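# Move cardboard box from desk to counter behind shelving

## Task

Pick up the small cardboard box that sits on the desk and set it down on the counter located behind the shelving. It only counts if the box rests there by itself at the end, with nothing from the robot holding it in place. The robot must not tip over or finish leaning.

## Robot and tools

ROBOT. A Hello Robot Stretch 3 with one arm. It has a two-wheel base (0.33 m long, 0.34 m wide), a lift that slides up a mast, and a telescoping arm that sticks out to the robot's RIGHT side. The gripper cannot reach forward on its own, so you drive the base to move it forward or back. Turning in place pivots about the point between the drive wheels, 0.05 m behind the front edge. With the arm pulled in and the wrist folded, a spin sweeps a 0.28 m radius. If the wrist is level and unfolded, the gripper reaches past that circle. The base cannot move sideways.

FRAMES. Base frame: origin on the floor midway between the wheels, x forward, y left, z up. Odometry frame is the base frame as it was when the scene began. hand_pose is in the base frame and marks the point where the closed fingertips meet. With all wrist joints at zero, that hand frame has x pointing up, y back along the arm toward the mast, and z toward the robot's rear.

execute_actions. Argument actions: a list holding one action or none. An empty list simply reports state and images. An action may contain base, joints, contact_limits. base takes exactly one key: translate_m (metres, -1 to 1, relative to where the base last measured itself; positive forward) or rotate_rad (radians, -3.2 to 3.2, relative; positive is counter-clockwise seen from above). joints is a set of absolute targets, by name: lift_m 0 to 1.1 (arm height); arm_m 0 to 0.52 (extension); wrist_yaw_rad -1.345 to 4.42 (0 along the arm, positive swings toward the front, 3.0 folds over the base); wrist_pitch_rad -1.57 to 0.451 (0 level, negative tips fingers down); wrist_roll_rad -2.911 to 2.911 (0 fingers side by side); gripper_m -0.089 to 0.179 (bigger is wider; the actual fingertip gap is smaller than this number, by 0.007 near closed and 0.025 wide open, and zero below 0.007); head_pan_rad -3.953 to 1.73 (0 forward, positive left, -1.57 looks along the arm); head_tilt_rad -1.53 to 0.419 (negative looks down). Done tolerances: ±0.004 for lift, arm, gripper; ±0.02 yaw, roll, pan, tilt; ±0.05 pitch. contact_limits accepts only arm_m: an effort percent, 1 to 100, at which the arm stops; lower is gentler, too low stops instantly, and it also caps holding force until the next action. cameras: list from head_camera, nav_camera, wrist_camera, all; omitted, null or all gives every camera, [] gives none. Any unknown key or out-of-range number rejects the whole call and nothing moves. Base and joint motions start together; no action runs past 15 s. Omitted joints may still be pushing toward an older target.

wait: seconds, 0 to 10; commands nothing and returns state and images. zoom_image: camera plus region [x0, y0, x1, y1] in pixels from the top-left, at most 504 by 504, on that camera's latest full image. finished_scene: scene, the number of the scene being ended; it is final and reports success.

RESULT LINES. base_status and joint_status tell how each motion ended: done (for the base this only means the wheels turned as commanded, even with slip), off_target (stopped short, may still push), contact_stop, time_out, torque_fault. After the last three the old target is dropped. An arm or lift that hit something firmly goes slack until commanded again; a slack lift may sink under load or keep pressing. on_its_own covers uncommanded joints; its held at is the target, not the position. motor_effort: percent of max, positive toward higher values, peak in brackets; readings carry fixed biases and noise, so treat them loosely. Effort outside the rest range suggests pushing or carrying. Positive wheel effort drives forward. lidar_m: 12 distances in metres from the base origin, 30 degree sectors, first straight ahead then counter-clockwise (4th left, 7th behind, 10th right), '-' means nothing seen; scan plane 0.17 m above floor, range 0.15 to 12 m, misses glass, thin legs and tabletops, and the robot's own parts can block sectors 5, 6, 9, 10 when the lift is low. wrist_depth_mm and head_depth_mm: 7x7 grids of median depth in mm (wrist 45 to 1000, head 280 to 4000, head grid sideways). base_odometry counts wheel turns (slip included); heading -3.142 to 3.142, positive left. turned_by_wheels and turned_by_imu give turning since the last result. base_tilt in degrees, forward and right positive, with a fixed offset up to about 4 degrees.

CAMERAS. head_camera and nav_camera ride on the head and follow pan and tilt; wrist_camera is on the gripper. Calibration lines give K, distortion and T_world_to_cam mapping base frame to camera; expect small errors, larger for the wrist camera.

SPEED. Fast base motion (0.30 m/s, 1.9 rad/s) needs a stowed arm: lift_m under 0.30, arm_m under 0.03, wrist_yaw_rad over 2.54. Otherwise 0.10 m/s and 0.63 rad/s.

GRIPPING. Close to a gripper_m smaller than the object's width; smaller squeezes harder but the stall guard may weaken grip. Release by opening at least 0.02 beyond the touch value. Neither the reading nor done proves a grasp; check images. To re-squeeze send a new value.

AVOID. Fold or unfold the wrist only with lift_m 0.32 to 0.95, wrist_pitch_rad -0.4 and roll near 0; once folded, the lift may go down to 0.25. With yaw below -0.4 keep pitch at -0.5 or lower. Pushing into something rigid with the gripper above about 0.45 m can tip the robot before the contact stop; higher contact limits and repeated pushes make this worse. Do not drive while holding or pressing on fixed things; snagging furniture, especially reversing, can tip it. If tilted, back off in small steps, pull the gripper free, and lower lift to about 0.2. Wrist, head and base have no contact stop; a wrist pushed hard too long goes limp for 10 s. Avoid drops, slams and hard pushes; a loose object may occasionally get nudged. The robot holds its last command while you think.

Each tool is called after ">>>" as a command line: name --argument value for each argument, lists and objects as JSON in quotes; but a table of rows of numbers goes row by row, as --pt "numbers of a row", without its own name.

## Session

>>> execute_actions --actions '[]'

Scene clock: 0.00 s.
base_odometry: x=+0.000 y=+0.000 heading=+0.000 (m, m, rad; odometry frame)
turned_by_wheels: +0.000 (rad since the last result)
turned_by_imu: +0.000 (rad since the last result)
base_tilt: forward=+2.2 right=+0.6 (deg)
lidar_m: 1.32 0.93 0.88 0.92 1.01 0.95 0.96 1.27 2.85 1.85 1.76 1.20
head_depth_mm: 1600 1596 1585 1583 1574 1572 1564 / 1661 1664 1671 1662 1653 1641 1640 / 1745 1758 1737 1741 1740 1748 1721 / 1810 1855 1844 1832 1814 1807 1791 / 1695 1688 1664 1645 1631 1595 1564 / 1461 1439 1416 1393 1384 1369 1349 / 1218 1212 1199 1191 1174 1158 1151
base_status: not commanded
joint_positions: lift_m=+0.593 arm_m=-0.001 wrist_yaw_rad=+2.872 wrist_pitch_rad=-0.310 wrist_roll_rad=-0.020 gripper_m=+0.037 head_pan_rad=+0.014 head_tilt_rad=-0.016
joint_status: not commanded
motor_effort: left_wheel=-1 right_wheel=+1 lift_m=+23 arm_m=+0 wrist_yaw_rad=+0 wrist_pitch_rad=+8 wrist_roll_rad=+0 gripper_m=+1 head_pan_rad=+0 head_tilt_rad=+1 (%)
hand_pose: x=+0.0418 y=+0.0840 z=+0.6308 quat_wxyz=(+0.202, +0.700, +0.016, +0.685) (m; base frame)
wrist_depth_mm: - 918 879 843 819 763 736 / - - 950 895 844 816 785 / - - - 944 892 849 833 / - - - - 965 914 868 / 991 - - - - - 938 / 896 968 - - - - - / 821 - 806 830 817 850 863
pictures: head_camera (sideways: a quarter turn clockwise sets it upright), nav_camera (sideways: a quarter turn counterclockwise sets it upright), wrist_camera
Images, in order (width x height): head_camera 896x504, nav_camera 672x504, wrist_camera 644x364.

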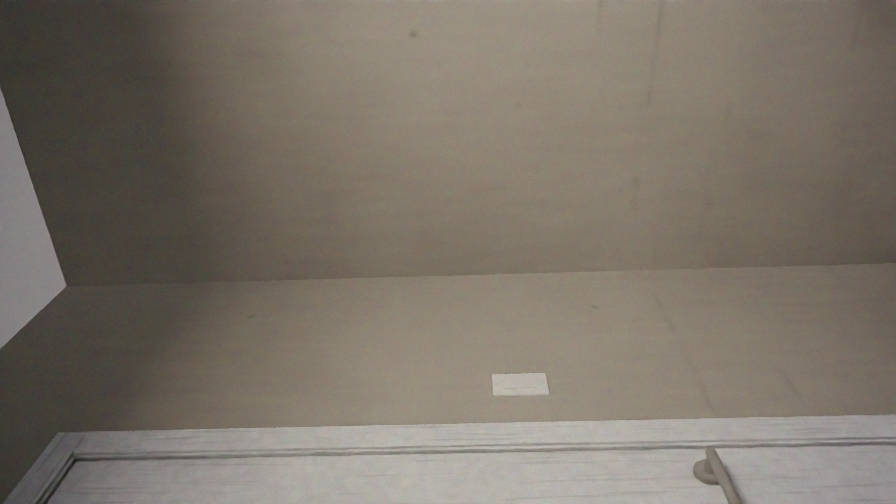

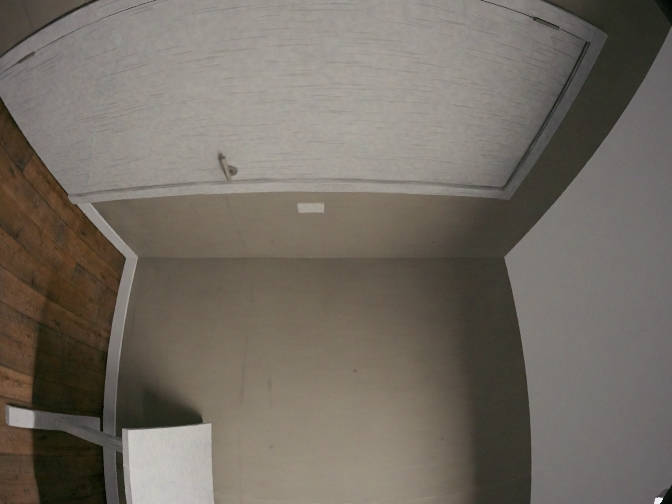

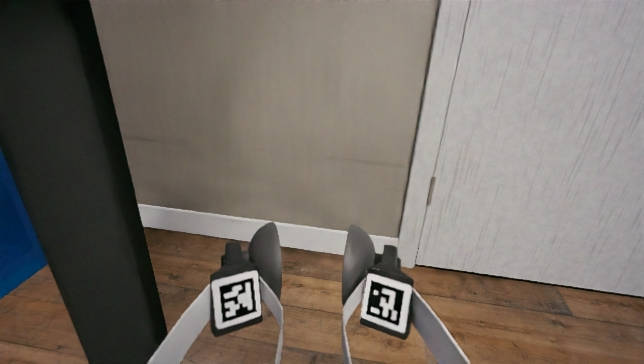

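>>> execute_actions --actions '[{"joints": {"head_pan_rad": -0.9, "head_tilt_rad": -0.5}}]' --cameras '["head_camera", "nav_camera"]'

>>> execute_actions --actions '[{"joints": {"head_pan_rad": -2.0, "head_tilt_rad": -0.5}}]' --cameras '["head_camera", "nav_camera"]'

>>> execute_actions --actions '[{"joints": {"head_pan_rad": -3.1, "head_tilt_rad": -0.5}}]' --cameras '["head_camera", "nav_camera"]'

Scene clock: 5.00 s.
base_odometry: x=+0.000 y=+0.000 heading=+0.000 (m, m, rad; odometry frame)
turned_by_wheels: +0.000 (rad since the last result)
turned_by_imu: +0.001 (rad since the last result)
base_tilt: forward=+2.2 right=+0.6 (deg)
lidar_m: 1.32 0.93 0.88 0.92 1.01 0.95 0.96 1.27 2.85 1.87 1.76 1.20
head_depth_mm: 1844 1998 2092 1481 2061 1664 1361 / 1750 1904 2002 1403 2146 1683 1378 / 1666 1802 1901 1334 2085 1685 1388 / 1602 1725 1837 1343 2002 1704 1388 / 1524 1640 1747 1359 1927 1703 1384 / 1457 1568 1665 1363 1108 1562 1396 / 1403 1494 1602 1373 1065 1732 1399
base_status: not commanded
joint_positions: lift_m=+0.593 arm_m=-0.001 wrist_yaw_rad=+2.872 wrist_pitch_rad=-0.310 wrist_roll_rad=-0.020 gripper_m=+0.037 head_pan_rad=-0.893 head_tilt_rad=-0.494
joint_status: all done
motor_effort: left_wheel=+0(0) right_wheel=+1(0) lift_m=+24(23) arm_m=+0(0) wrist_yaw_rad=-1(0) wrist_pitch_rad=+8(8) wrist_roll_rad=+0(0) gripper_m=+0(0) head_pan_rad=-4(30) head_tilt_rad=-3(21) (%)
hand_pose: x=+0.0418 y=+0.0840 z=+0.6308 quat_wxyz=(+0.202, +0.700, +0.016, +0.685) (m; base frame)
wrist_depth_mm: - 920 876 839 807 768 734 / - - 958 906 850 799 774 / - - - 957 895 862 822 / - - - - 976 902 867 / 972 - - - - - 945 / 916 972 - - - - - / 823 - 810 840 815 856 863
pictures: head_camera (sideways: a quarter turn clockwise sets it upright), nav_camera (sideways: a quarter turn counterclockwise sets it upright)
camera_calibration (this result's frames):
head_camera: T_world_to_cam=[[-0.288217, 0.353414, -0.889961, 1.17427], [0.775138, 0.631792, -0.000138645, -0.00633262], [0.562221, -0.689882, -0.456037, 0.549508], [0, 0, 0, 1]] pos_world=[0.0344062, -0.031905, 1.29565]
nav_camera: T_world_to_cam=[[0.275768, -0.341513, 0.89851, -1.12959], [-0.77191, -0.635715, -0.00471597, 0.0590963], [0.572807, -0.692268, -0.438927, 0.524712], [0, 0, 0, 1]] pos_world=[0.0565633, 0.0150392, 1.24554]
Images, in order (width x height): head_camera 896x504, nav_camera 672x504.

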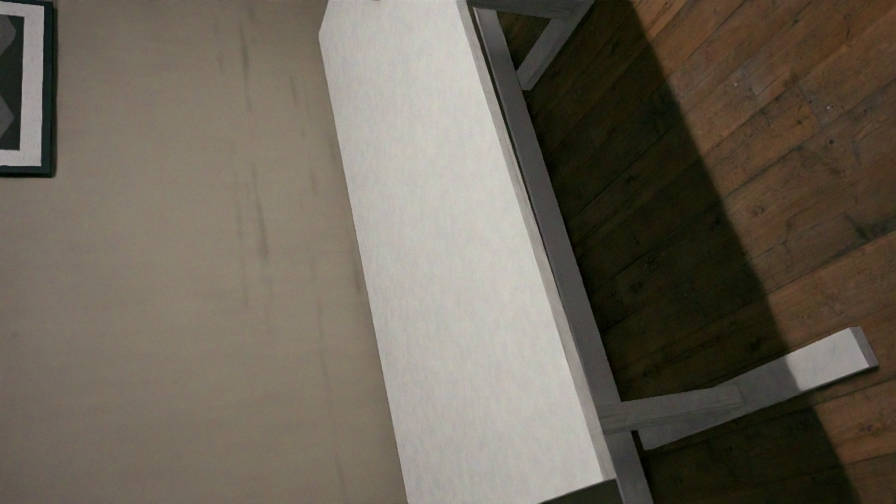

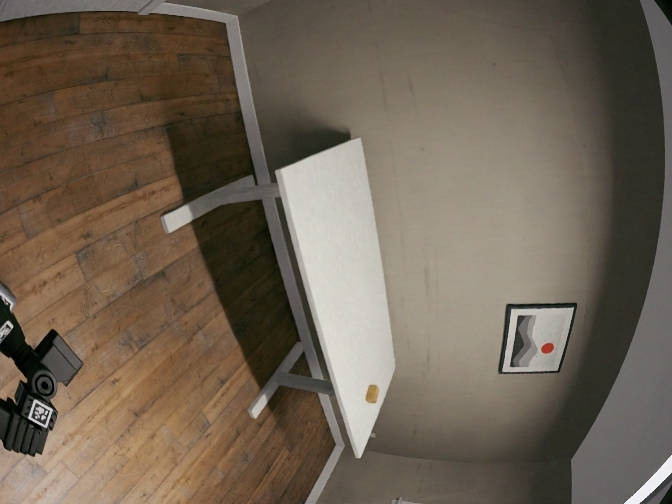

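Scene clock: 6.17 s.
base_odometry: x=+0.000 y=+0.000 heading=+0.000 (m, m, rad; odometry frame)
turned_by_wheels: +0.000 (rad since the last result)
turned_by_imu: +0.000 (rad since the last result)
base_tilt: forward=+2.4 right=+0.6 (deg)
lidar_m: 1.32 0.93 0.88 0.91 1.01 0.95 0.96 1.27 2.86 1.86 1.76 1.20
head_depth_mm: 2486 2686 2914 2975 2139 1672 1378 / 2480 2670 2897 2980 2158 1675 1371 / 2484 2706 2909 3039 2170 1693 1386 / 2491 2703 2864 3040 2171 1680 1383 / 2505 2712 2940 3051 2193 1684 1400 / 2501 2681 2932 3055 2211 1709 1401 / 2499 2690 2925 3083 2202 1713 1403
base_status: not commanded
joint_positions: lift_m=+0.593 arm_m=-0.001 wrist_yaw_rad=+2.872 wrist_pitch_rad=-0.310 wrist_roll_rad=-0.020 gripper_m=+0.037 head_pan_rad=-1.993 head_tilt_rad=-0.494
joint_status: all done
motor_effort: left_wheel=+0(0) right_wheel=+0(1) lift_m=+23(23) arm_m=+0(0) wrist_yaw_rad=-1(0) wrist_pitch_rad=+8(8) wrist_roll_rad=+0(0) gripper_m=+0(1) head_pan_rad=-3(30) head_tilt_rad=-2(3) (%)
hand_pose: x=+0.0418 y=+0.0840 z=+0.6308 quat_wxyz=(+0.202, +0.700, +0.016, +0.685) (m; base frame)
wrist_depth_mm: - 933 895 852 808 767 740 / - - 955 900 852 814 783 / - - - 951 897 852 806 / - - - - 955 918 853 / 961 - - - - - 947 / 912 971 - - - - - / 812 - 809 838 815 865 880
pictures: head_camera (sideways: a quarter turn clockwise sets it upright), nav_camera (sideways: a quarter turn counterclockwise sets it upright)
camera_calibration (this result's frames):
head_camera: T_world_to_cam=[[0.184335, 0.4174, -0.88983, 1.17121], [0.914658, -0.404229, -0.000136976, -0.00718587], [-0.359752, -0.813865, -0.456292, 0.555464], [0, 0, 0, 1]] pos_world=[-0.00949355, -0.0396971, 1.29563]
nav_camera: T_world_to_cam=[[-0.179377, -0.40091, 0.898385, -1.12665], [-0.916689, 0.399574, -0.00471909, 0.0599835], [-0.357079, -0.824386, -0.439184, 0.530719], [0, 0, 0, 1]] pos_world=[0.0423996, -0.0381368, 1.24553]
Images, in order (width x height): head_camera 896x504, nav_camera 672x504.

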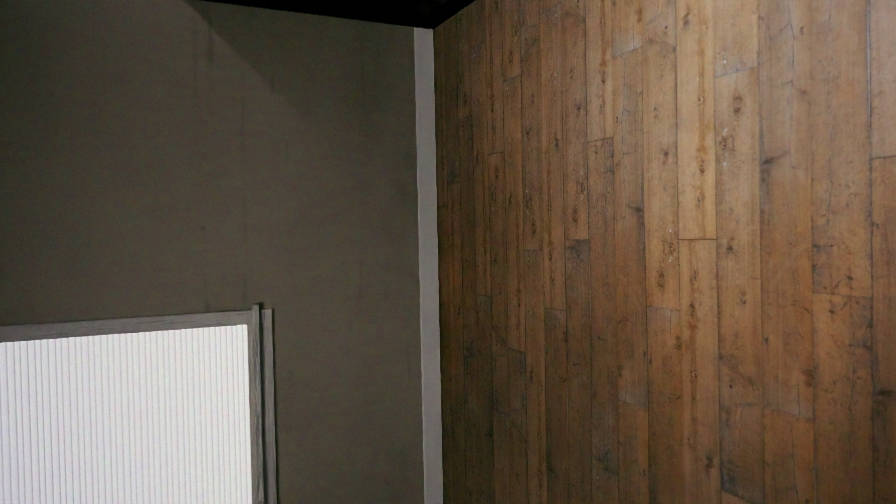

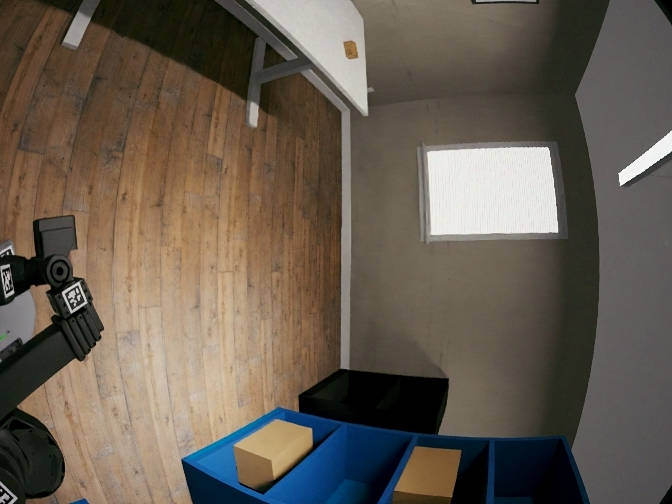

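Scene clock: 7.33 s.
base_odometry: x=+0.000 y=+0.000 heading=+0.000 (m, m, rad; odometry frame)
turned_by_wheels: +0.000 (rad since the last result)
turned_by_imu: +0.000 (rad since the last result)
base_tilt: forward=+2.0 right=+0.5 (deg)
lidar_m: 1.33 0.93 0.88 0.92 1.01 0.95 0.96 1.27 2.85 1.86 1.77 1.20
head_depth_mm: 823 955 1003 1351 1249 1479 1281 / 2791 2903 2589 2599 1165 1358 1336 / 2931 3029 2719 2876 2191 1686 1374 / 3036 3236 2930 3017 2175 1690 1397 / 1377 1454 1542 1628 1740 1695 1381 / 1197 1252 1320 1400 1542 1657 1403 / 1077 1172 1508 1812 1778 1723 1399
base_status: not commanded
joint_positions: lift_m=+0.593 arm_m=-0.001 wrist_yaw_rad=+2.872 wrist_pitch_rad=-0.310 wrist_roll_rad=-0.020 gripper_m=+0.037 head_pan_rad=-3.093 head_tilt_rad=-0.494
joint_status: all done
motor_effort: left_wheel=+0(0) right_wheel=+0(1) lift_m=+24(23) arm_m=+0(0) wrist_yaw_rad=+0(1) wrist_pitch_rad=+8(8) wrist_roll_rad=+1(0) gripper_m=+0(0) head_pan_rad=-3(31) head_tilt_rad=-2(2) (%)
hand_pose: x=+0.0418 y=+0.0840 z=+0.6308 quat_wxyz=(+0.202, +0.700, +0.016, +0.685) (m; base frame)
wrist_depth_mm: - 931 867 862 806 758 731 / - - 926 884 847 799 768 / - - - 962 896 865 823 / - - - - 963 915 880 / 982 - - - - - 939 / 915 961 - - - - - / 818 - 793 824 828 862 868
pictures: head_camera (sideways: a quarter turn clockwise sets it upright), nav_camera (sideways: a quarter turn counterclockwise sets it upright)
camera_calibration (this result's frames):
head_camera: T_world_to_cam=[[0.455651, 0.0250532, -0.889806, 1.16953], [0.0546344, -0.998506, -0.000136668, -0.00194011], [-0.88848, -0.0485517, -0.456339, 0.55875], [0, 0, 0, 1]] pos_world=[-0.0363511, -0.00410934, 1.29563]
nav_camera: T_world_to_cam=[[-0.438706, -0.021992, 0.898362, -1.12504], [-0.059704, 0.998205, -0.00471967, 0.0547566], [-0.896645, -0.0557063, -0.439231, 0.534072], [0, 0, 0, 1]] pos_world=[-0.0114194, -0.049649, 1.24553]
Images, in order (width x height): head_camera 896x504, nav_camera 672x504.

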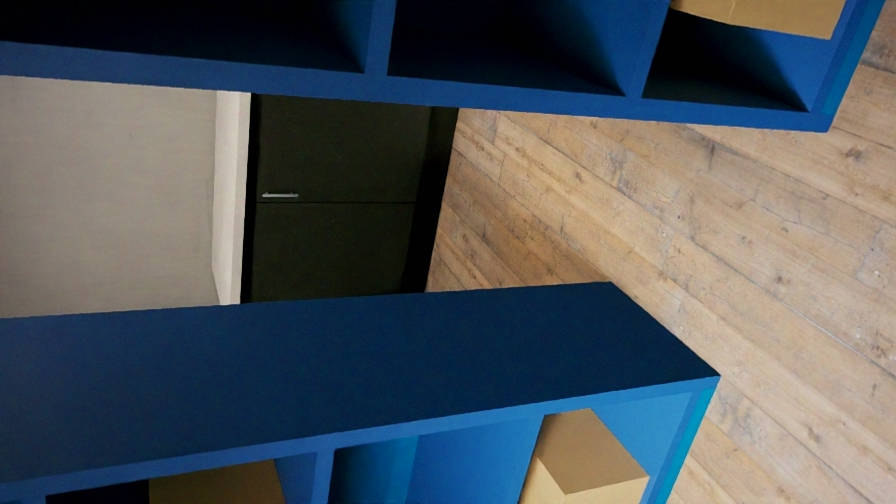

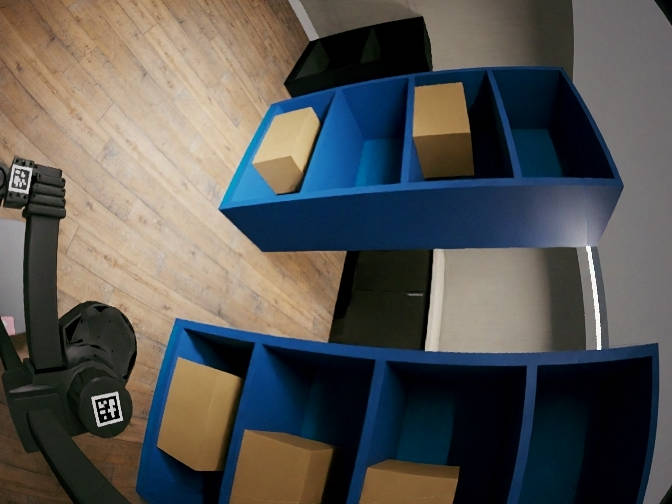

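>>> execute_actions --actions '[{"base": {"rotate_rad": 1.49}, "joints": {"lift_m": 0.28, "head_pan_rad": -2.8, "head_tilt_rad": -0.5}}]' --cameras '["head_camera", "nav_camera"]'

Scene clock: 40.97 s.
base_odometry: x=+0.000 y=+0.000 heading=+1.490 (m, m, rad; odometry frame)
turned_by_wheels: +1.490 (rad since the last result)
turned_by_imu: +1.506 (rad since the last result)
base_tilt: forward=+2.2 right=+0.4 (deg)
lidar_m: 0.90 1.12 0.95 0.96 1.36 2.86 2.86 1.83 1.20 1.54 0.97 0.88
head_depth_mm: 2640 2817 2981 2985 2138 1662 1379 / 2787 2988 3248 3010 2165 1691 1373 / 2634 2850 2951 2977 2154 1684 1375 / 2311 2504 2571 2085 2169 1689 1388 / 2086 2219 2241 1536 2207 1704 1388 / 1862 1991 2043 1370 2185 1703 1398 / 1720 1823 1888 1374 2029 1715 1407
base_status: done
joint_positions: lift_m=+0.280 arm_m=-0.001 wrist_yaw_rad=+2.872 wrist_pitch_rad=-0.310 wrist_roll_rad=-0.020 gripper_m=+0.037 head_pan_rad=-2.807 head_tilt_rad=-0.494
joint_status: all done
motor_effort: left_wheel=-3(10) right_wheel=+3(6) lift_m=+20(21) arm_m=+0(0) wrist_yaw_rad=+0(0) wrist_pitch_rad=+8(8) wrist_roll_rad=+0(0) gripper_m=+0(0) head_pan_rad=+1(18) head_tilt_rad=-2(2) (%)
hand_pose: x=+0.0418 y=+0.0839 z=+0.3177 quat_wxyz=(+0.202, +0.700, +0.017, +0.685) (m; base frame)
wrist_depth_mm: - - - - - - 951 / - - - 956 932 - - / - - - - - - - / - 886 901 924 947 966 966 / - 692 726 720 724 737 750 / 559 568 - 582 587 602 604 / 468 - 486 490 483 503 505
pictures: head_camera (sideways: a quarter turn clockwise sets it upright), nav_camera (sideways: a quarter turn counterclockwise sets it upright)
camera_calibration (this result's frames):
head_camera: T_world_to_cam=[[0.430214, 0.152574, -0.88974, 1.1696], [0.333999, -0.942573, -0.000135824, -0.00364534], [-0.838666, -0.297114, -0.456468, 0.558614], [0, 0, 0, 1]] pos_world=[-0.0334685, -0.0159136, 1.29562]
nav_camera: T_world_to_cam=[[-0.414821, -0.144859, 0.898298, -1.1251], [-0.338777, 0.940855, -0.00472124, 0.056461], [-0.844484, -0.306282, -0.439361, 0.533923], [0, 0, 0, 1]] pos_world=[0.00330058, -0.0525718, 1.24553]
Images, in order (width x height): head_camera 896x504, nav_camera 672x504.

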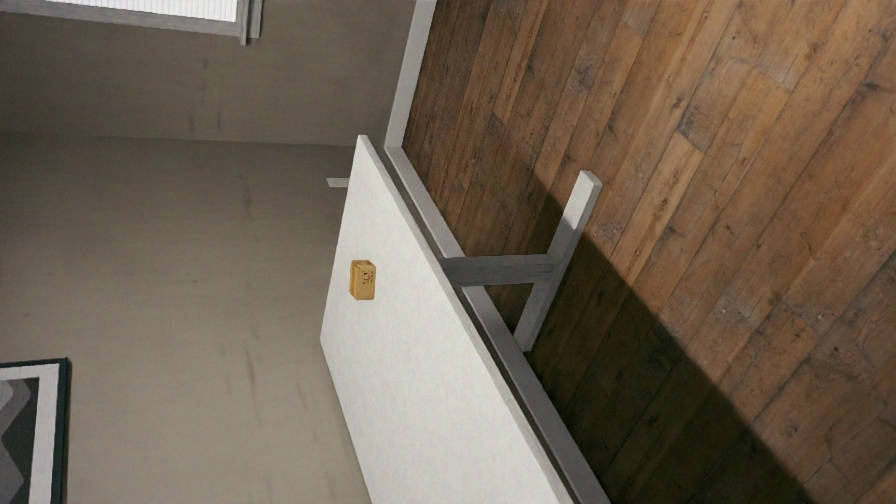

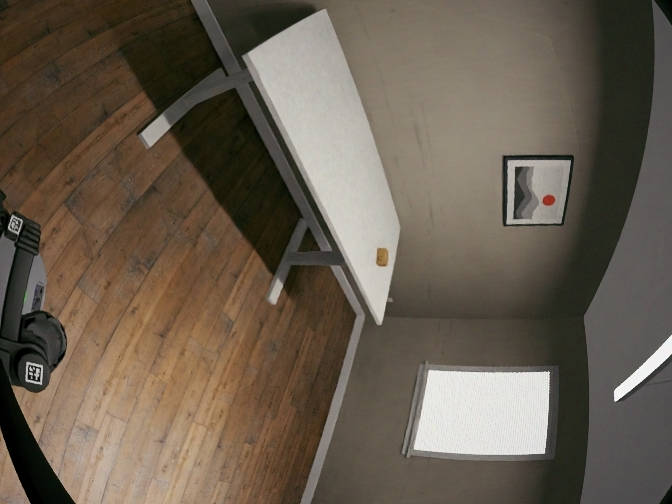

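>>> zoom_image --camera "head_camera" --region '[320, 240, 410, 320]'

Region (320, 240, 410, 320) of head_camera's 896x504 image, scaled by 5.600, with more detail than that image has.

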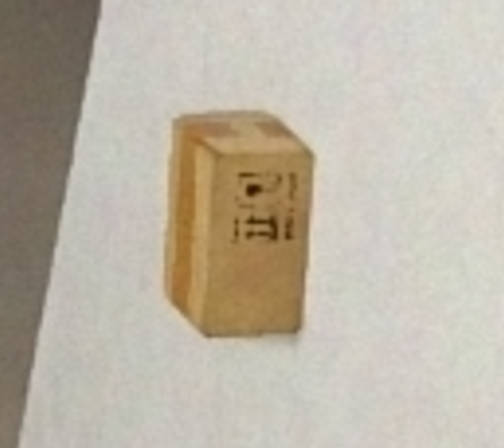

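>>> execute_actions --actions '[{"base": {"translate_m": -1.0}, "joints": {"head_pan_rad": -2.2, "head_tilt_rad": -0.7, "wrist_pitch_rad": -0.4}}]' --cameras '["head_camera", "nav_camera"]'

Scene clock: 68.13 s.
base_odometry: x=-0.081 y=-0.997 heading=+1.490 (m, m, rad; odometry frame)
turned_by_wheels: +0.000 (rad since the last result)
turned_by_imu: -0.005 (rad since the last result)
base_tilt: forward=+2.2 right=+0.5 (deg)
lidar_m: 1.81 1.45 1.28 1.33 1.76 1.93 1.94 0.99 1.32 1.32 1.11 1.81
head_depth_mm: 1297 1457 1611 939 1613 1425 1215 / 1261 1405 1252 940 1585 1400 1226 / 1221 1350 1261 944 826 1434 1221 / 1188 1321 1273 951 807 1427 1236 / 1149 1266 1283 955 787 1450 1237 / 1115 1235 1290 961 765 1441 1238 / 1086 1202 1264 965 767 1418 1239
base_status: done
joint_positions: lift_m=+0.280 arm_m=-0.001 wrist_yaw_rad=+2.872 wrist_pitch_rad=-0.415 wrist_roll_rad=-0.020 gripper_m=+0.037 head_pan_rad=-2.207 head_tilt_rad=-0.692
joint_status: all done
motor_effort: left_wheel=-3(14) right_wheel=+2(4) lift_m=+20(20) arm_m=+0(0) wrist_yaw_rad=+0(0) wrist_pitch_rad=+7(7) wrist_roll_rad=+0(0) gripper_m=+0(0) head_pan_rad=+2(25) head_tilt_rad=-3(15) (%)
hand_pose: x=+0.0386 y=+0.0725 z=+0.2936 quat_wxyz=(+0.237, +0.698, +0.054, +0.673) (m; base frame)
wrist_depth_mm: - - - - - - - / - - - - - - - / - 950 969 - - - - / - 738 731 757 772 782 797 / 572 593 624 623 623 620 642 / 491 - - 514 523 531 536 / 441 - - 444 435 453 457
pictures: head_camera (sideways: a quarter turn clockwise sets it upright), nav_camera (sideways: a quarter turn counterclockwise sets it upright)
camera_calibration (this result's frames):
head_camera: T_world_to_cam=[[0.367569, 0.502195, -0.782747, 1.03047], [0.807697, -0.589597, 0.00101252, -0.00802981], [-0.460997, -0.632595, -0.622339, 0.772117], [0, 0, 0, 1]] pos_world=[-0.0163402, -0.0337934, 1.28712]
nav_camera: T_world_to_cam=[[-0.360415, -0.488757, 0.794492, -0.990073], [-0.810046, 0.586328, -0.00677233, 0.0620046], [-0.462523, -0.646016, -0.607237, 0.750013], [0, 0, 0, 1]] pos_world=[0.0402879, -0.0357398, 1.24246]
Images, in order (width x height): head_camera 896x504, nav_camera 672x504.

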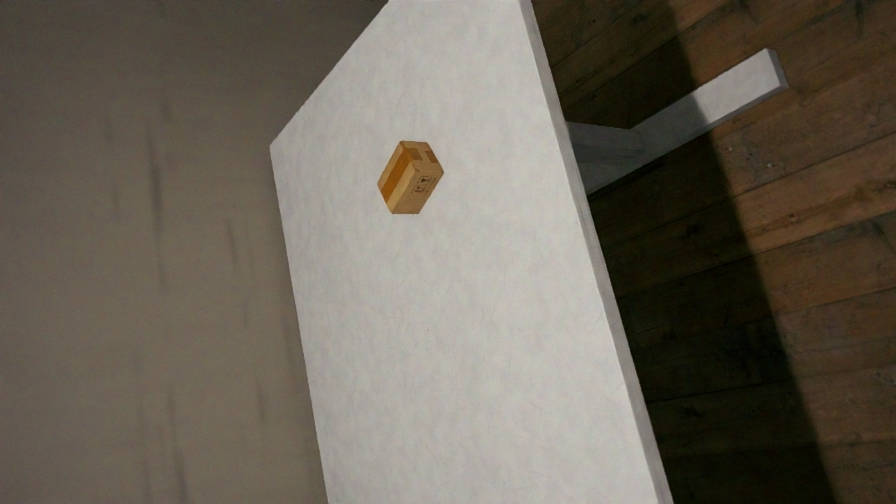

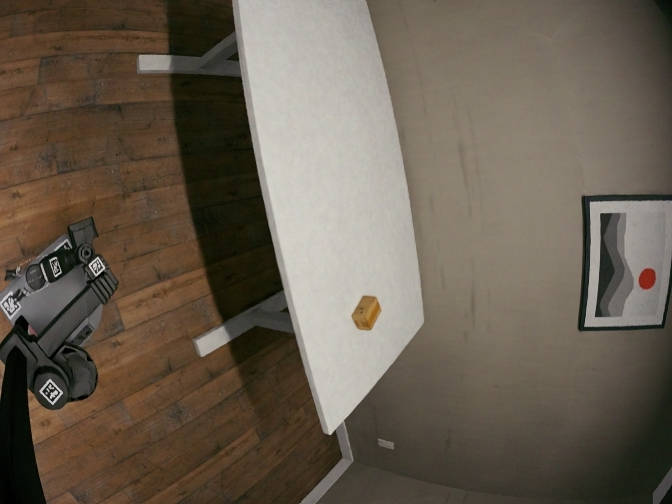

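>>> zoom_image --camera "head_camera" --region '[360, 125, 460, 225]'

Region (360, 125, 460, 225) of head_camera's 896x504 image, scaled by 5.040, with more detail than that image has.

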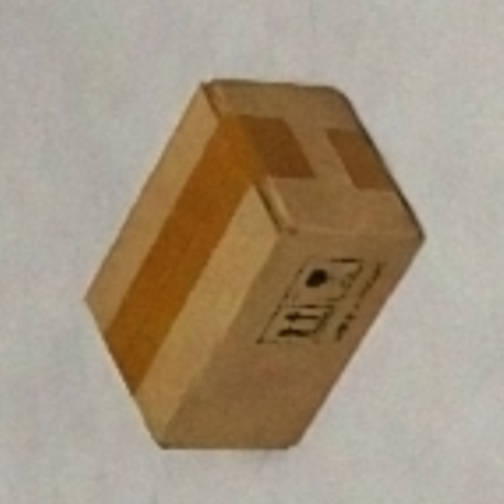

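>>> execute_actions --actions '[{"base": {"translate_m": -0.555}, "joints": {"lift_m": 0.79, "wrist_yaw_rad": 1.5, "head_pan_rad": -1.6, "head_tilt_rad": -0.75}}]' --cameras '["head_camera", "nav_camera"]'

Scene clock: 90.03 s.
base_odometry: x=-0.126 y=-1.550 heading=+1.490 (m, m, rad; odometry frame)
turned_by_wheels: +0.000 (rad since the last result)
turned_by_imu: -0.002 (rad since the last result)
base_tilt: forward=+2.2 right=+0.6 (deg)
lidar_m: 2.34 1.90 1.50 1.50 1.55 1.41 1.42 1.24 0.68 1.13 1.38 2.33
head_depth_mm: 929 1034 1111 877 716 607 - / 951 1065 1136 878 720 621 - / 978 1095 1151 887 721 623 - / 1010 1134 1152 888 724 638 1217 / 1041 1167 1161 895 726 658 1225 / 1070 1213 1168 897 727 1315 1245 / 1095 1245 1171 900 732 1345 1226
base_status: done
joint_positions: lift_m=+0.790 arm_m=-0.001 wrist_yaw_rad=+1.502 wrist_pitch_rad=-0.415 wrist_roll_rad=-0.020 gripper_m=+0.037 head_pan_rad=-1.607 head_tilt_rad=-0.741
joint_status: all done
motor_effort: left_wheel=-2(14) right_wheel=+2(4) lift_m=+26(30) arm_m=+0(0) wrist_yaw_rad=-1(3) wrist_pitch_rad=+7(7) wrist_roll_rad=+1(0) gripper_m=+0(0) head_pan_rad=+1(27) head_tilt_rad=-4(8) (%)
hand_pose: x=+0.2028 y=-0.1598 z=+0.8031 quat_wxyz=(+0.610, +0.575, -0.400, +0.371) (m; base frame)
wrist_depth_mm: - - - - - - - / - - - - - 985 806 / - - - - - - 539 / - - - - - - 419 / - - - - - - 357 / - - - - - - - / 909 951 924 962 952 - -
pictures: head_camera (sideways: a quarter turn clockwise sets it upright), nav_camera (sideways: a quarter turn counterclockwise sets it upright)
camera_calibration (this result's frames):
head_camera: T_world_to_cam=[[0.0211081, 0.659581, -0.751337, 0.991642], [0.999533, -0.0305149, 0.00129264, -0.00956462], [-0.0220744, -0.751014, -0.659917, 0.818321], [0, 0, 0, 1]] pos_world=[0.00669242, -0.0397889, 1.28509]
nav_camera: T_world_to_cam=[[-0.0228135, -0.645043, 0.763806, -0.952132], [-0.999615, 0.0267777, -0.0072426, 0.0637728], [-0.0157811, -0.763677, -0.645406, 0.79694], [0, 0, 0, 1]] pos_world=[0.0546034, -0.0072692, 1.24206]
Images, in order (width x height): head_camera 896x504, nav_camera 672x504.

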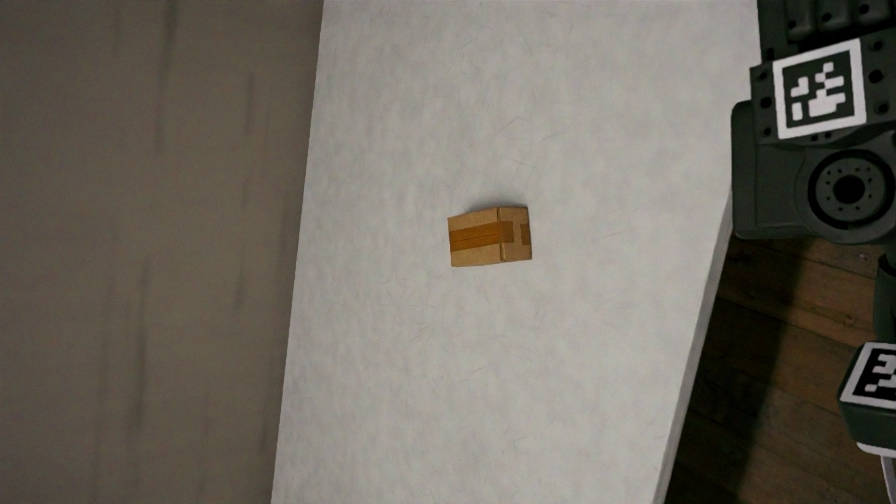

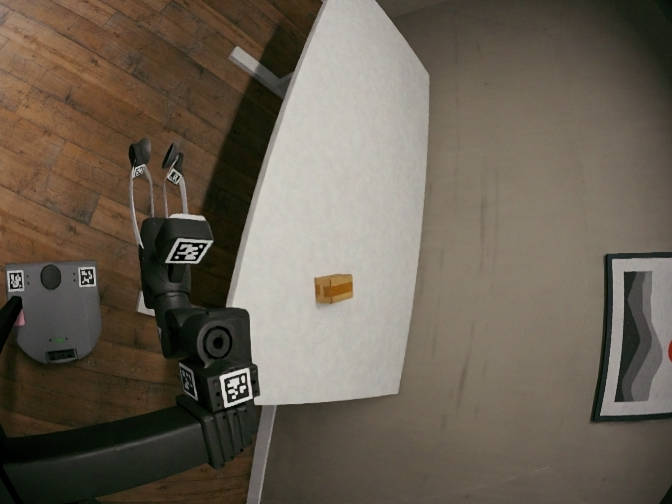

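>>> execute_actions --actions '[{"joints": {"wrist_yaw_rad": 0.0, "gripper_m": 0.15, "arm_m": 0.12, "lift_m": 0.77}}]' --cameras '["head_camera", "wrist_camera"]'

Scene clock: 95.87 s.
base_odometry: x=-0.126 y=-1.550 heading=+1.490 (m, m, rad; odometry frame)
turned_by_wheels: +0.000 (rad since the last result)
turned_by_imu: +0.001 (rad since the last result)
base_tilt: forward=+2.1 right=+0.8 (deg)
lidar_m: 2.34 1.91 1.49 1.50 1.55 1.41 1.42 1.24 0.67 1.13 1.38 2.32
head_depth_mm: 930 1028 1103 877 736 - - / 958 1062 1136 881 757 - 1184 / 981 1100 1139 887 765 - 1176 / 1013 1136 1144 890 757 655 1203 / 1033 1174 1159 894 727 658 1209 / 1066 1208 1156 898 729 1310 1208 / 1105 1250 1175 901 731 1344 1209
base_status: not commanded
joint_positions: lift_m=+0.770 arm_m=+0.120 wrist_yaw_rad=+0.002 wrist_pitch_rad=-0.415 wrist_roll_rad=-0.020 gripper_m=+0.150 head_pan_rad=-1.607 head_tilt_rad=-0.741
joint_status: all done
motor_effort: left_wheel=-1(2) right_wheel=+2(2) lift_m=+20(24) arm_m=+4(6) wrist_yaw_rad=-1(1) wrist_pitch_rad=+7(7) wrist_roll_rad=+0(0) gripper_m=+1(93) head_pan_rad=+2(2) head_tilt_rad=-4(3) (%)
hand_pose: x=-0.0212 y=-0.4894 z=+0.7834 quat_wxyz=(+0.699, +0.148, -0.685, -0.144) (m; base frame)
wrist_depth_mm: 952 867 803 733 665 631 578 / 575 588 621 640 683 654 611 / 410 418 431 449 461 471 636 / 319 325 331 263 348 355 365 / 260 274 270 262 278 289 291 / 223 224 227 230 235 - 243 / - 191 196 199 202 197 208
pictures: head_camera (sideways: a quarter turn clockwise sets it upright), wrist_camera
camera_calibration (this result's frames):
head_camera: T_world_to_cam=[[0.0211095, 0.659624, -0.751299, 0.991592], [0.999533, -0.0305148, 0.00129297, -0.00956505], [-0.0220728, -0.750976, -0.659961, 0.818378], [0, 0, 0, 1]] pos_world=[0.00669247, -0.039788, 1.28509]
wrist_camera: T_world_to_cam=[[-0.998689, 0.0186538, 0.0476766, -0.0496812], [-0.029232, 0.556756, -0.830161, 0.952431], [-0.0420299, -0.830466, -0.555481, 0.194862], [0, 0, 0, 1]] pos_world=[-0.0135845, -0.367519, 0.901282]
Images, in order (width x height): head_camera 896x504, wrist_camera 644x364.

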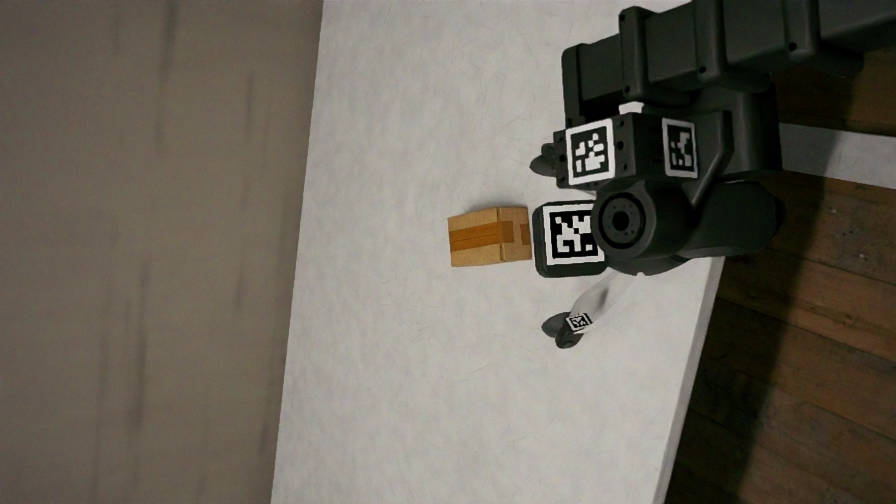

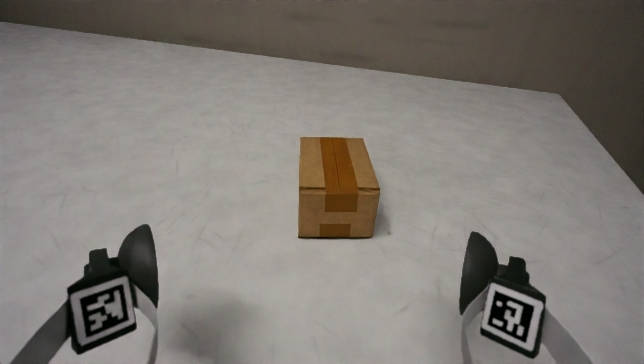

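>>> execute_actions --actions '[{"base": {"translate_m": -0.016}, "joints": {"arm_m": 0.245, "lift_m": 0.734}}]' --cameras '["head_camera", "wrist_camera"]'

Scene clock: 116.60 s.
base_odometry: x=-0.127 y=-1.566 heading=+1.490 (m, m, rad; odometry frame)
turned_by_wheels: +0.000 (rad since the last result)
turned_by_imu: +0.001 (rad since the last result)
base_tilt: forward=+2.1 right=+0.5 (deg)
lidar_m: 2.36 1.91 1.50 1.51 1.54 1.40 1.41 1.23 0.67 0.67 1.37 2.34
head_depth_mm: 926 1031 1095 879 726 - - / 953 1060 1125 908 - 595 1177 / 979 1091 1144 918 - 623 1179 / 1001 1121 1152 918 704 638 1207 / 1034 1165 1156 893 727 657 1210 / 1060 1199 1167 896 731 1309 1209 / 1101 1240 1174 900 733 1355 1210
base_status: done
joint_positions: lift_m=+0.734 arm_m=+0.245 wrist_yaw_rad=+0.001 wrist_pitch_rad=-0.415 wrist_roll_rad=-0.020 gripper_m=+0.150 head_pan_rad=-1.607 head_tilt_rad=-0.741
joint_status: all done
motor_effort: left_wheel=-2(10) right_wheel=+2(2) lift_m=+20(20) arm_m=+4(4) wrist_yaw_rad=+0(1) wrist_pitch_rad=+8(7) wrist_roll_rad=+0(0) gripper_m=+0(0) head_pan_rad=+2(2) head_tilt_rad=-3(4) (%)
hand_pose: x=-0.0214 y=-0.6144 z=+0.7474 quat_wxyz=(+0.699, +0.148, -0.685, -0.145) (m; base frame)
wrist_depth_mm: 783 735 668 620 573 534 497 / 464 479 500 524 543 541 516 / 331 335 349 359 371 381 394 / 258 263 268 183 281 287 293 / 210 221 209 147 225 232 234 / 183 181 171 124 183 - 195 / - 154 150 130 158 159 168
pictures: head_camera (sideways: a quarter turn clockwise sets it upright), wrist_camera
camera_calibration (this result's frames):
head_camera: T_world_to_cam=[[0.021102, 0.659648, -0.751278, 0.991565], [0.999534, -0.0305021, 0.00129315, -0.00956529], [-0.0220625, -0.750955, -0.659984, 0.818409], [0, 0, 0, 1]] pos_world=[0.006693, -0.0397874, 1.28509]
wrist_camera: T_world_to_cam=[[-0.998668, 0.0197464, 0.0476775, -0.0452081], [-0.0286216, 0.556826, -0.830136, 0.992167], [-0.0429402, -0.830395, -0.555518, 0.0711034], [0, 0, 0, 1]] pos_world=[-0.0136973, -0.492527, 0.865289]
Images, in order (width x height): head_camera 896x504, wrist_camera 644x364.

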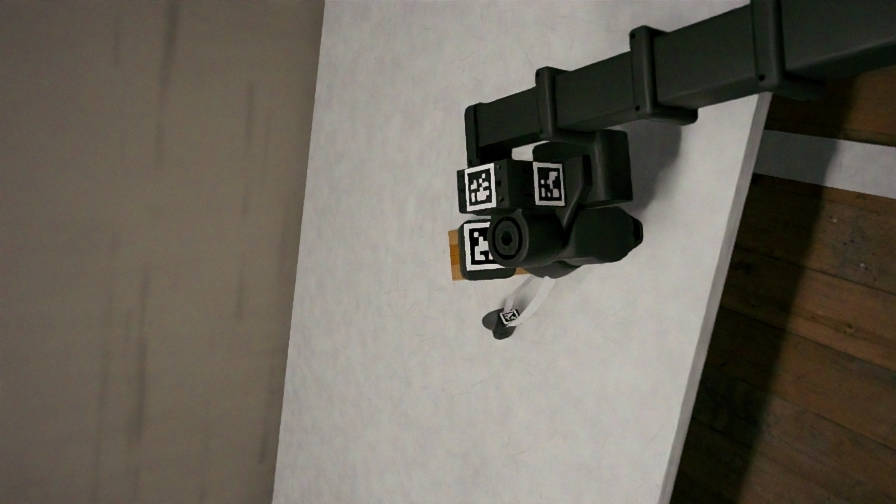

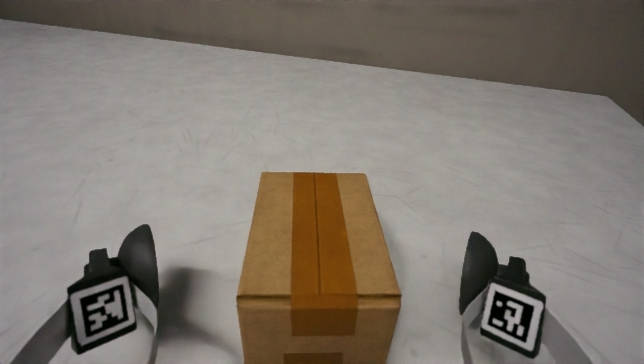

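>>> execute_actions --actions '[{"joints": {"arm_m": 0.256, "lift_m": 0.728, "gripper_m": 0.095}}]' --cameras '["wrist_camera"]'

Scene clock: 124.60 s.
base_odometry: x=-0.127 y=-1.566 heading=+1.490 (m, m, rad; odometry frame)
turned_by_wheels: +0.000 (rad since the last result)
turned_by_imu: +0.001 (rad since the last result)
base_tilt: forward=+2.2 right=+0.6 (deg)
lidar_m: 2.36 1.91 1.50 1.51 1.54 1.40 1.41 1.24 0.67 0.67 1.37 2.34
head_depth_mm: 928 1025 1097 878 716 619 - / 954 1056 1130 911 - 592 1174 / 968 1094 1143 932 - 624 1183 / 1001 1128 1149 924 696 639 1206 / 1031 1159 1155 895 726 656 1214 / 1068 1200 1165 898 729 1311 1212 / 1094 1239 1170 901 731 1344 1216
base_status: not commanded
joint_positions: lift_m=+0.728 arm_m=+0.256 wrist_yaw_rad=+0.001 wrist_pitch_rad=-0.415 wrist_roll_rad=-0.020 gripper_m=+0.095 head_pan_rad=-1.607 head_tilt_rad=-0.741
joint_status: all done
motor_effort: left_wheel=-2(2) right_wheel=+2(2) lift_m=+20(19) arm_m=+3(1) wrist_yaw_rad=+0(1) wrist_pitch_rad=+7(7) wrist_roll_rad=+0(0) gripper_m=-1(92) head_pan_rad=+2(2) head_tilt_rad=-3(3) (%)
hand_pose: x=-0.0214 y=-0.6255 z=+0.7415 quat_wxyz=(+0.699, +0.147, -0.685, -0.144) (m; base frame)
wrist_depth_mm: 747 722 663 611 557 523 484 / 447 460 481 504 523 542 510 / 320 326 335 345 355 365 381 / 247 253 256 172 270 276 283 / 203 205 194 139 216 221 226 / 171 175 115 116 122 186 187 / 149 146 115 112 148 158 160
pictures: wrist_camera
camera_calibration (this result's frames):
wrist_camera: T_world_to_cam=[[-0.998668, 0.0197708, 0.0476683, -0.0446871], [-0.0286175, 0.556497, -0.830357, 0.993371], [-0.0429441, -0.830615, -0.555189, 0.0582608], [0, 0, 0, 1]] pos_world=[-0.0136978, -0.503532, 0.859329]
Images, in order (width x height): wrist_camera 644x364.

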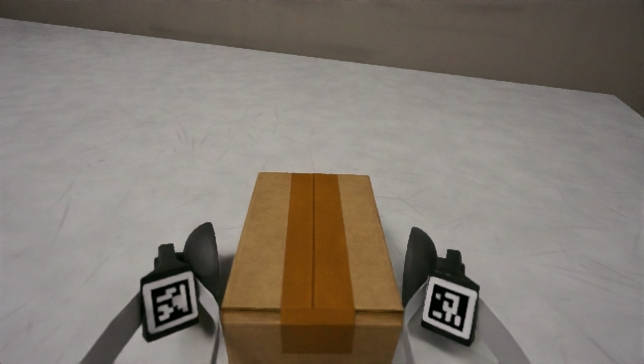

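>>> execute_actions --actions '[{"joints": {"gripper_m": 0.03}}]' --cameras '["wrist_camera"]'

Scene clock: 128.33 s.
base_odometry: x=-0.127 y=-1.566 heading=+1.490 (m, m, rad; odometry frame)
turned_by_wheels: +0.000 (rad since the last result)
turned_by_imu: +0.001 (rad since the last result)
base_tilt: forward=+2.2 right=+0.5 (deg)
lidar_m: 2.35 1.91 1.50 1.51 1.54 1.39 1.40 1.23 0.67 0.67 1.37 2.34
head_depth_mm: 923 1027 1097 876 716 617 - / 948 1057 1137 911 - 593 1179 / 975 1093 1139 933 - 621 1181 / 1002 1126 1144 921 696 639 1199 / 1033 1158 1158 895 724 657 1203 / 1069 1203 1160 898 728 1304 1211 / 1100 1247 1175 901 731 1350 1215
base_status: not commanded
joint_positions: lift_m=+0.728 arm_m=+0.256 wrist_yaw_rad=+0.001 wrist_pitch_rad=-0.415 wrist_roll_rad=-0.020 gripper_m=+0.031 head_pan_rad=-1.607 head_tilt_rad=-0.741
joint_status: all done
motor_effort: left_wheel=-1(2) right_wheel=+2(2) lift_m=+20(20) arm_m=+4(4) wrist_yaw_rad=-2(0) wrist_pitch_rad=+7(7) wrist_roll_rad=+0(0) gripper_m=-28(100) head_pan_rad=+2(2) head_tilt_rad=-3(4) (%)
hand_pose: x=-0.0214 y=-0.6255 z=+0.7416 quat_wxyz=(+0.699, +0.147, -0.685, -0.144) (m; base frame)
wrist_depth_mm: 744 727 668 614 553 512 485 / 447 462 481 510 523 526 508 / 319 327 334 346 355 366 381 / 248 252 254 172 270 275 285 / 202 206 194 139 217 221 226 / 171 173 116 117 118 186 187 / 149 146 115 113 148 159 160
pictures: wrist_camera
camera_calibration (this result's frames):
wrist_camera: T_world_to_cam=[[-0.998668, 0.0197904, 0.0476602, -0.0446721], [-0.028619, 0.556124, -0.830607, 0.993438], [-0.042943, -0.830864, -0.554816, 0.0578377], [0, 0, 0, 1]] pos_world=[-0.0136976, -0.503535, 0.859375]
Images, in order (width x height): wrist_camera 644x364.

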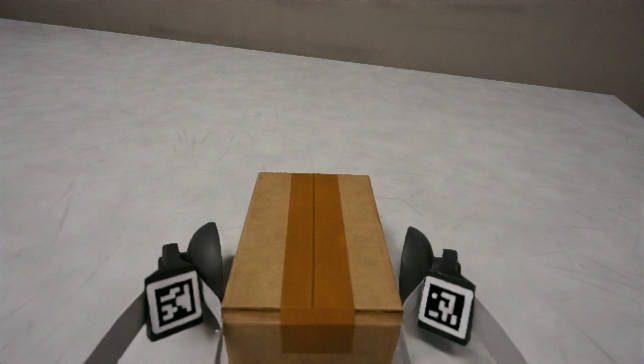

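>>> zoom_image --camera "wrist_camera" --region '[130, 160, 500, 364]'

Region (130, 160, 500, 364) of wrist_camera's 644x364 image, scaled by 1.362; it fills the top 278 rows of this view, and the rest is white.

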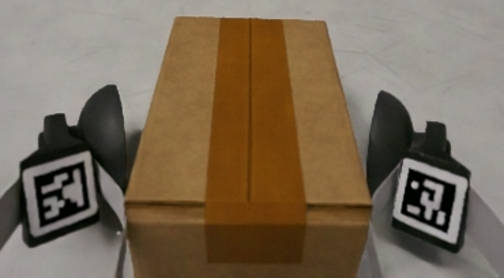

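>>> execute_actions --actions '[{"joints": {"gripper_m": 0.1}}]' --cameras '[]'

>>> execute_actions --actions '[{"joints": {"arm_m": 0.237}}]' --cameras '[]'

>>> execute_actions --actions '[{"joints": {"gripper_m": 0.03}}]' --cameras '["wrist_camera"]'

Scene clock: 139.80 s.
base_odometry: x=-0.127 y=-1.566 heading=+1.490 (m, m, rad; odometry frame)
turned_by_wheels: +0.000 (rad since the last result)
turned_by_imu: +0.001 (rad since the last result)
base_tilt: forward=+2.3 right=+0.5 (deg)
lidar_m: 2.35 1.92 1.50 1.51 1.54 1.40 1.40 1.23 0.67 0.67 1.37 2.34
head_depth_mm: 925 1030 1098 878 717 619 - / 952 1056 1133 908 - 594 1175 / 975 1090 1151 932 - 624 1181 / 1005 1127 1154 919 695 640 1202 / 1032 1157 1154 896 727 657 1205 / 1061 1205 1164 901 730 1319 1207 / 1095 1246 1174 903 730 1339 1214
base_status: not commanded
joint_positions: lift_m=+0.728 arm_m=+0.256 wrist_yaw_rad=+0.001 wrist_pitch_rad=-0.415 wrist_roll_rad=-0.020 gripper_m=+0.100 head_pan_rad=-1.607 head_tilt_rad=-0.741
joint_status: all done
motor_effort: left_wheel=-2(2) right_wheel=+1(2) lift_m=+20(20) arm_m=+4(4) wrist_yaw_rad=+0(1) wrist_pitch_rad=+7(7) wrist_roll_rad=+1(0) gripper_m=+1(83) head_pan_rad=+2(3) head_tilt_rad=-3(3) (%)
hand_pose: x=-0.0214 y=-0.6255 z=+0.7416 quat_wxyz=(+0.699, +0.147, -0.685, -0.144) (m; base frame)
wrist_depth_mm: 750 712 662 611 561 517 485 / 444 463 480 499 519 533 509 / 318 325 332 345 355 367 379 / 248 253 257 172 267 277 283 / 202 207 194 139 219 220 225 / 171 176 119 117 122 185 187 / 149 147 119 113 148 158 160
pictures: none
No camera images: the call's "cameras" was empty. Leave "cameras" out to get every camera's image.

Scene clock: 140.83 s.
base_odometry: x=-0.127 y=-1.566 heading=+1.490 (m, m, rad; odometry frame)
turned_by_wheels: +0.000 (rad since the last result)
turned_by_imu: +0.000 (rad since the last result)
base_tilt: forward=+2.3 right=+0.5 (deg)
lidar_m: 2.36 1.91 1.50 1.51 1.54 1.40 1.40 1.23 0.67 0.67 1.37 2.34
head_depth_mm: 928 1025 1102 880 717 621 - / 953 1056 1134 909 - 594 1175 / 979 1091 1146 914 - 624 1182 / 1003 1124 1148 919 705 638 1203 / 1031 1163 1157 891 725 656 1204 / 1061 1204 1167 897 731 1314 1210 / 1094 1246 1168 901 731 1339 1212
base_status: not commanded
joint_positions: lift_m=+0.728 arm_m=+0.237 wrist_yaw_rad=+0.001 wrist_pitch_rad=-0.415 wrist_roll_rad=-0.020 gripper_m=+0.100 head_pan_rad=-1.607 head_tilt_rad=-0.741
joint_status: all done
motor_effort: left_wheel=-2(2) right_wheel=+2(2) lift_m=+20(20) arm_m=-3(6) wrist_yaw_rad=-1(1) wrist_pitch_rad=+7(7) wrist_roll_rad=+0(0) gripper_m=+0(0) head_pan_rad=+2(2) head_tilt_rad=-3(4) (%)
hand_pose: x=-0.0214 y=-0.6071 z=+0.7416 quat_wxyz=(+0.699, +0.147, -0.685, -0.144) (m; base frame)
wrist_depth_mm: 749 730 676 620 583 533 494 / 441 457 483 506 528 543 522 / 320 328 336 347 358 370 379 / 246 253 248 172 269 278 282 / 202 206 195 139 219 222 225 / 172 176 132 126 131 185 188 / 149 146 146 144 152 158 160
pictures: none
No camera images: the call's "cameras" was empty. Leave "cameras" out to get every camera's image.

Scene clock: 142.03 s.
base_odometry: x=-0.127 y=-1.566 heading=+1.490 (m, m, rad; odometry frame)
turned_by_wheels: +0.000 (rad since the last result)
turned_by_imu: +0.000 (rad since the last result)
base_tilt: forward=+2.2 right=+0.6 (deg)
lidar_m: 2.35 1.91 1.50 1.51 1.54 1.39 1.40 1.23 0.67 0.67 1.37 2.34
head_depth_mm: 927 1026 1094 879 717 619 - / 952 1061 1131 908 - 595 1181 / 978 1095 1142 915 - 623 1176 / 1004 1128 1150 919 - 641 1197 / 1029 1164 1157 891 726 655 1209 / 1066 1198 1167 896 728 1316 1212 / 1096 1242 1166 900 733 1352 1215
base_status: not commanded
joint_positions: lift_m=+0.728 arm_m=+0.237 wrist_yaw_rad=+0.001 wrist_pitch_rad=-0.413 wrist_roll_rad=-0.020 gripper_m=+0.031 head_pan_rad=-1.607 head_tilt_rad=-0.741
joint_status: all done
motor_effort: left_wheel=-1(2) right_wheel=+1(1) lift_m=+20(20) arm_m=-3(3) wrist_yaw_rad=-1(1) wrist_pitch_rad=+6(7) wrist_roll_rad=+0(0) gripper_m=-19(99) head_pan_rad=+1(2) head_tilt_rad=-3(3) (%)
hand_pose: x=-0.0214 y=-0.6073 z=+0.7420 quat_wxyz=(+0.699, +0.147, -0.685, -0.144) (m; base frame)
wrist_depth_mm: 772 727 687 633 571 535 499 / 454 467 486 510 528 545 522 / 322 328 337 345 358 369 380 / 249 253 247 173 270 276 283 / 203 207 176 140 219 222 226 / 171 174 125 126 128 185 188 / 149 150 146 143 152 160 161
pictures: wrist_camera
camera_calibration (this result's frames):
wrist_camera: T_world_to_cam=[[-0.998667, 0.0198832, 0.0476255, -0.0449719], [-0.0286124, 0.554699, -0.831559, 0.983454], [-0.0429518, -0.831814, -0.553391, 0.0715758], [0, 0, 0, 1]] pos_world=[-0.0136988, -0.485089, 0.859551]
Images, in order (width x height): wrist_camera 644x364.

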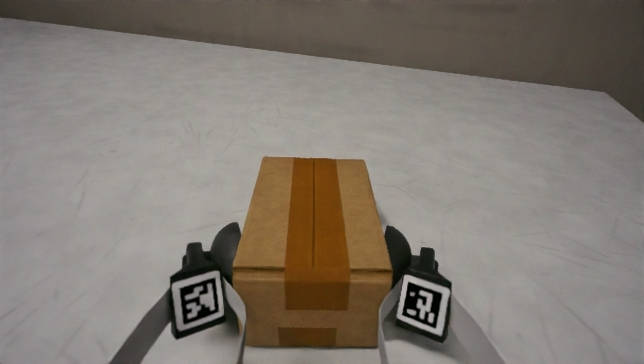

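>>> execute_actions --actions '[{"joints": {"gripper_m": 0.01, "lift_m": 0.77}}]' --cameras '["wrist_camera"]'

Scene clock: 145.23 s.
base_odometry: x=-0.127 y=-1.566 heading=+1.490 (m, m, rad; odometry frame)
turned_by_wheels: +0.000 (rad since the last result)
turned_by_imu: +0.001 (rad since the last result)
base_tilt: forward=+2.3 right=+0.4 (deg)
lidar_m: 2.35 1.91 1.50 1.51 1.54 1.39 1.40 1.23 0.67 0.67 1.37 2.34
head_depth_mm: 923 1029 1100 877 734 - - / 950 1060 1132 942 - 595 1199 / 978 1092 1143 950 676 623 1180 / 1006 1131 1152 955 688 639 1201 / 1038 1162 1160 895 726 654 1206 / 1063 1200 1163 898 729 1308 1207 / 1097 1238 1172 900 731 1338 1217
base_status: not commanded
joint_positions: lift_m=+0.770 arm_m=+0.237 wrist_yaw_rad=+0.001 wrist_pitch_rad=-0.424 wrist_roll_rad=-0.020 gripper_m=+0.015 head_pan_rad=-1.607 head_tilt_rad=-0.741
joint_status: gripper_m off_target (ended at +0.015, target +0.010); the others done
motor_effort: left_wheel=-2(2) right_wheel=+1(1) lift_m=+27(26) arm_m=-3(3) wrist_yaw_rad=-1(2) wrist_pitch_rad=+11(12) wrist_roll_rad=+0(0) gripper_m=-22(99) head_pan_rad=+2(2) head_tilt_rad=-3(3) (%)
hand_pose: x=-0.0214 y=-0.6059 z=+0.7812 quat_wxyz=(+0.698, +0.151, -0.684, -0.147) (m; base frame)
wrist_depth_mm: 817 748 686 629 577 533 494 / 554 565 600 612 602 567 535 / 400 408 418 433 443 459 500 / 311 318 310 175 342 349 357 / 255 262 254 140 275 281 286 / 218 220 125 126 128 234 236 / 189 190 185 142 192 201 203
pictures: wrist_camera
camera_calibration (this result's frames):
wrist_camera: T_world_to_cam=[[-0.998667, 0.0193545, 0.047847, -0.0473561], [-0.0286196, 0.563801, -0.825414, 1.01593], [-0.0429517, -0.825684, -0.562496, 0.105211], [0, 0, 0, 1]] pos_world=[-0.0136984, -0.484998, 0.900013]
Images, in order (width x height): wrist_camera 644x364.

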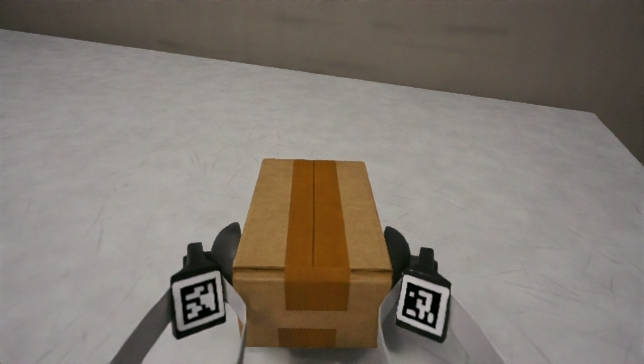

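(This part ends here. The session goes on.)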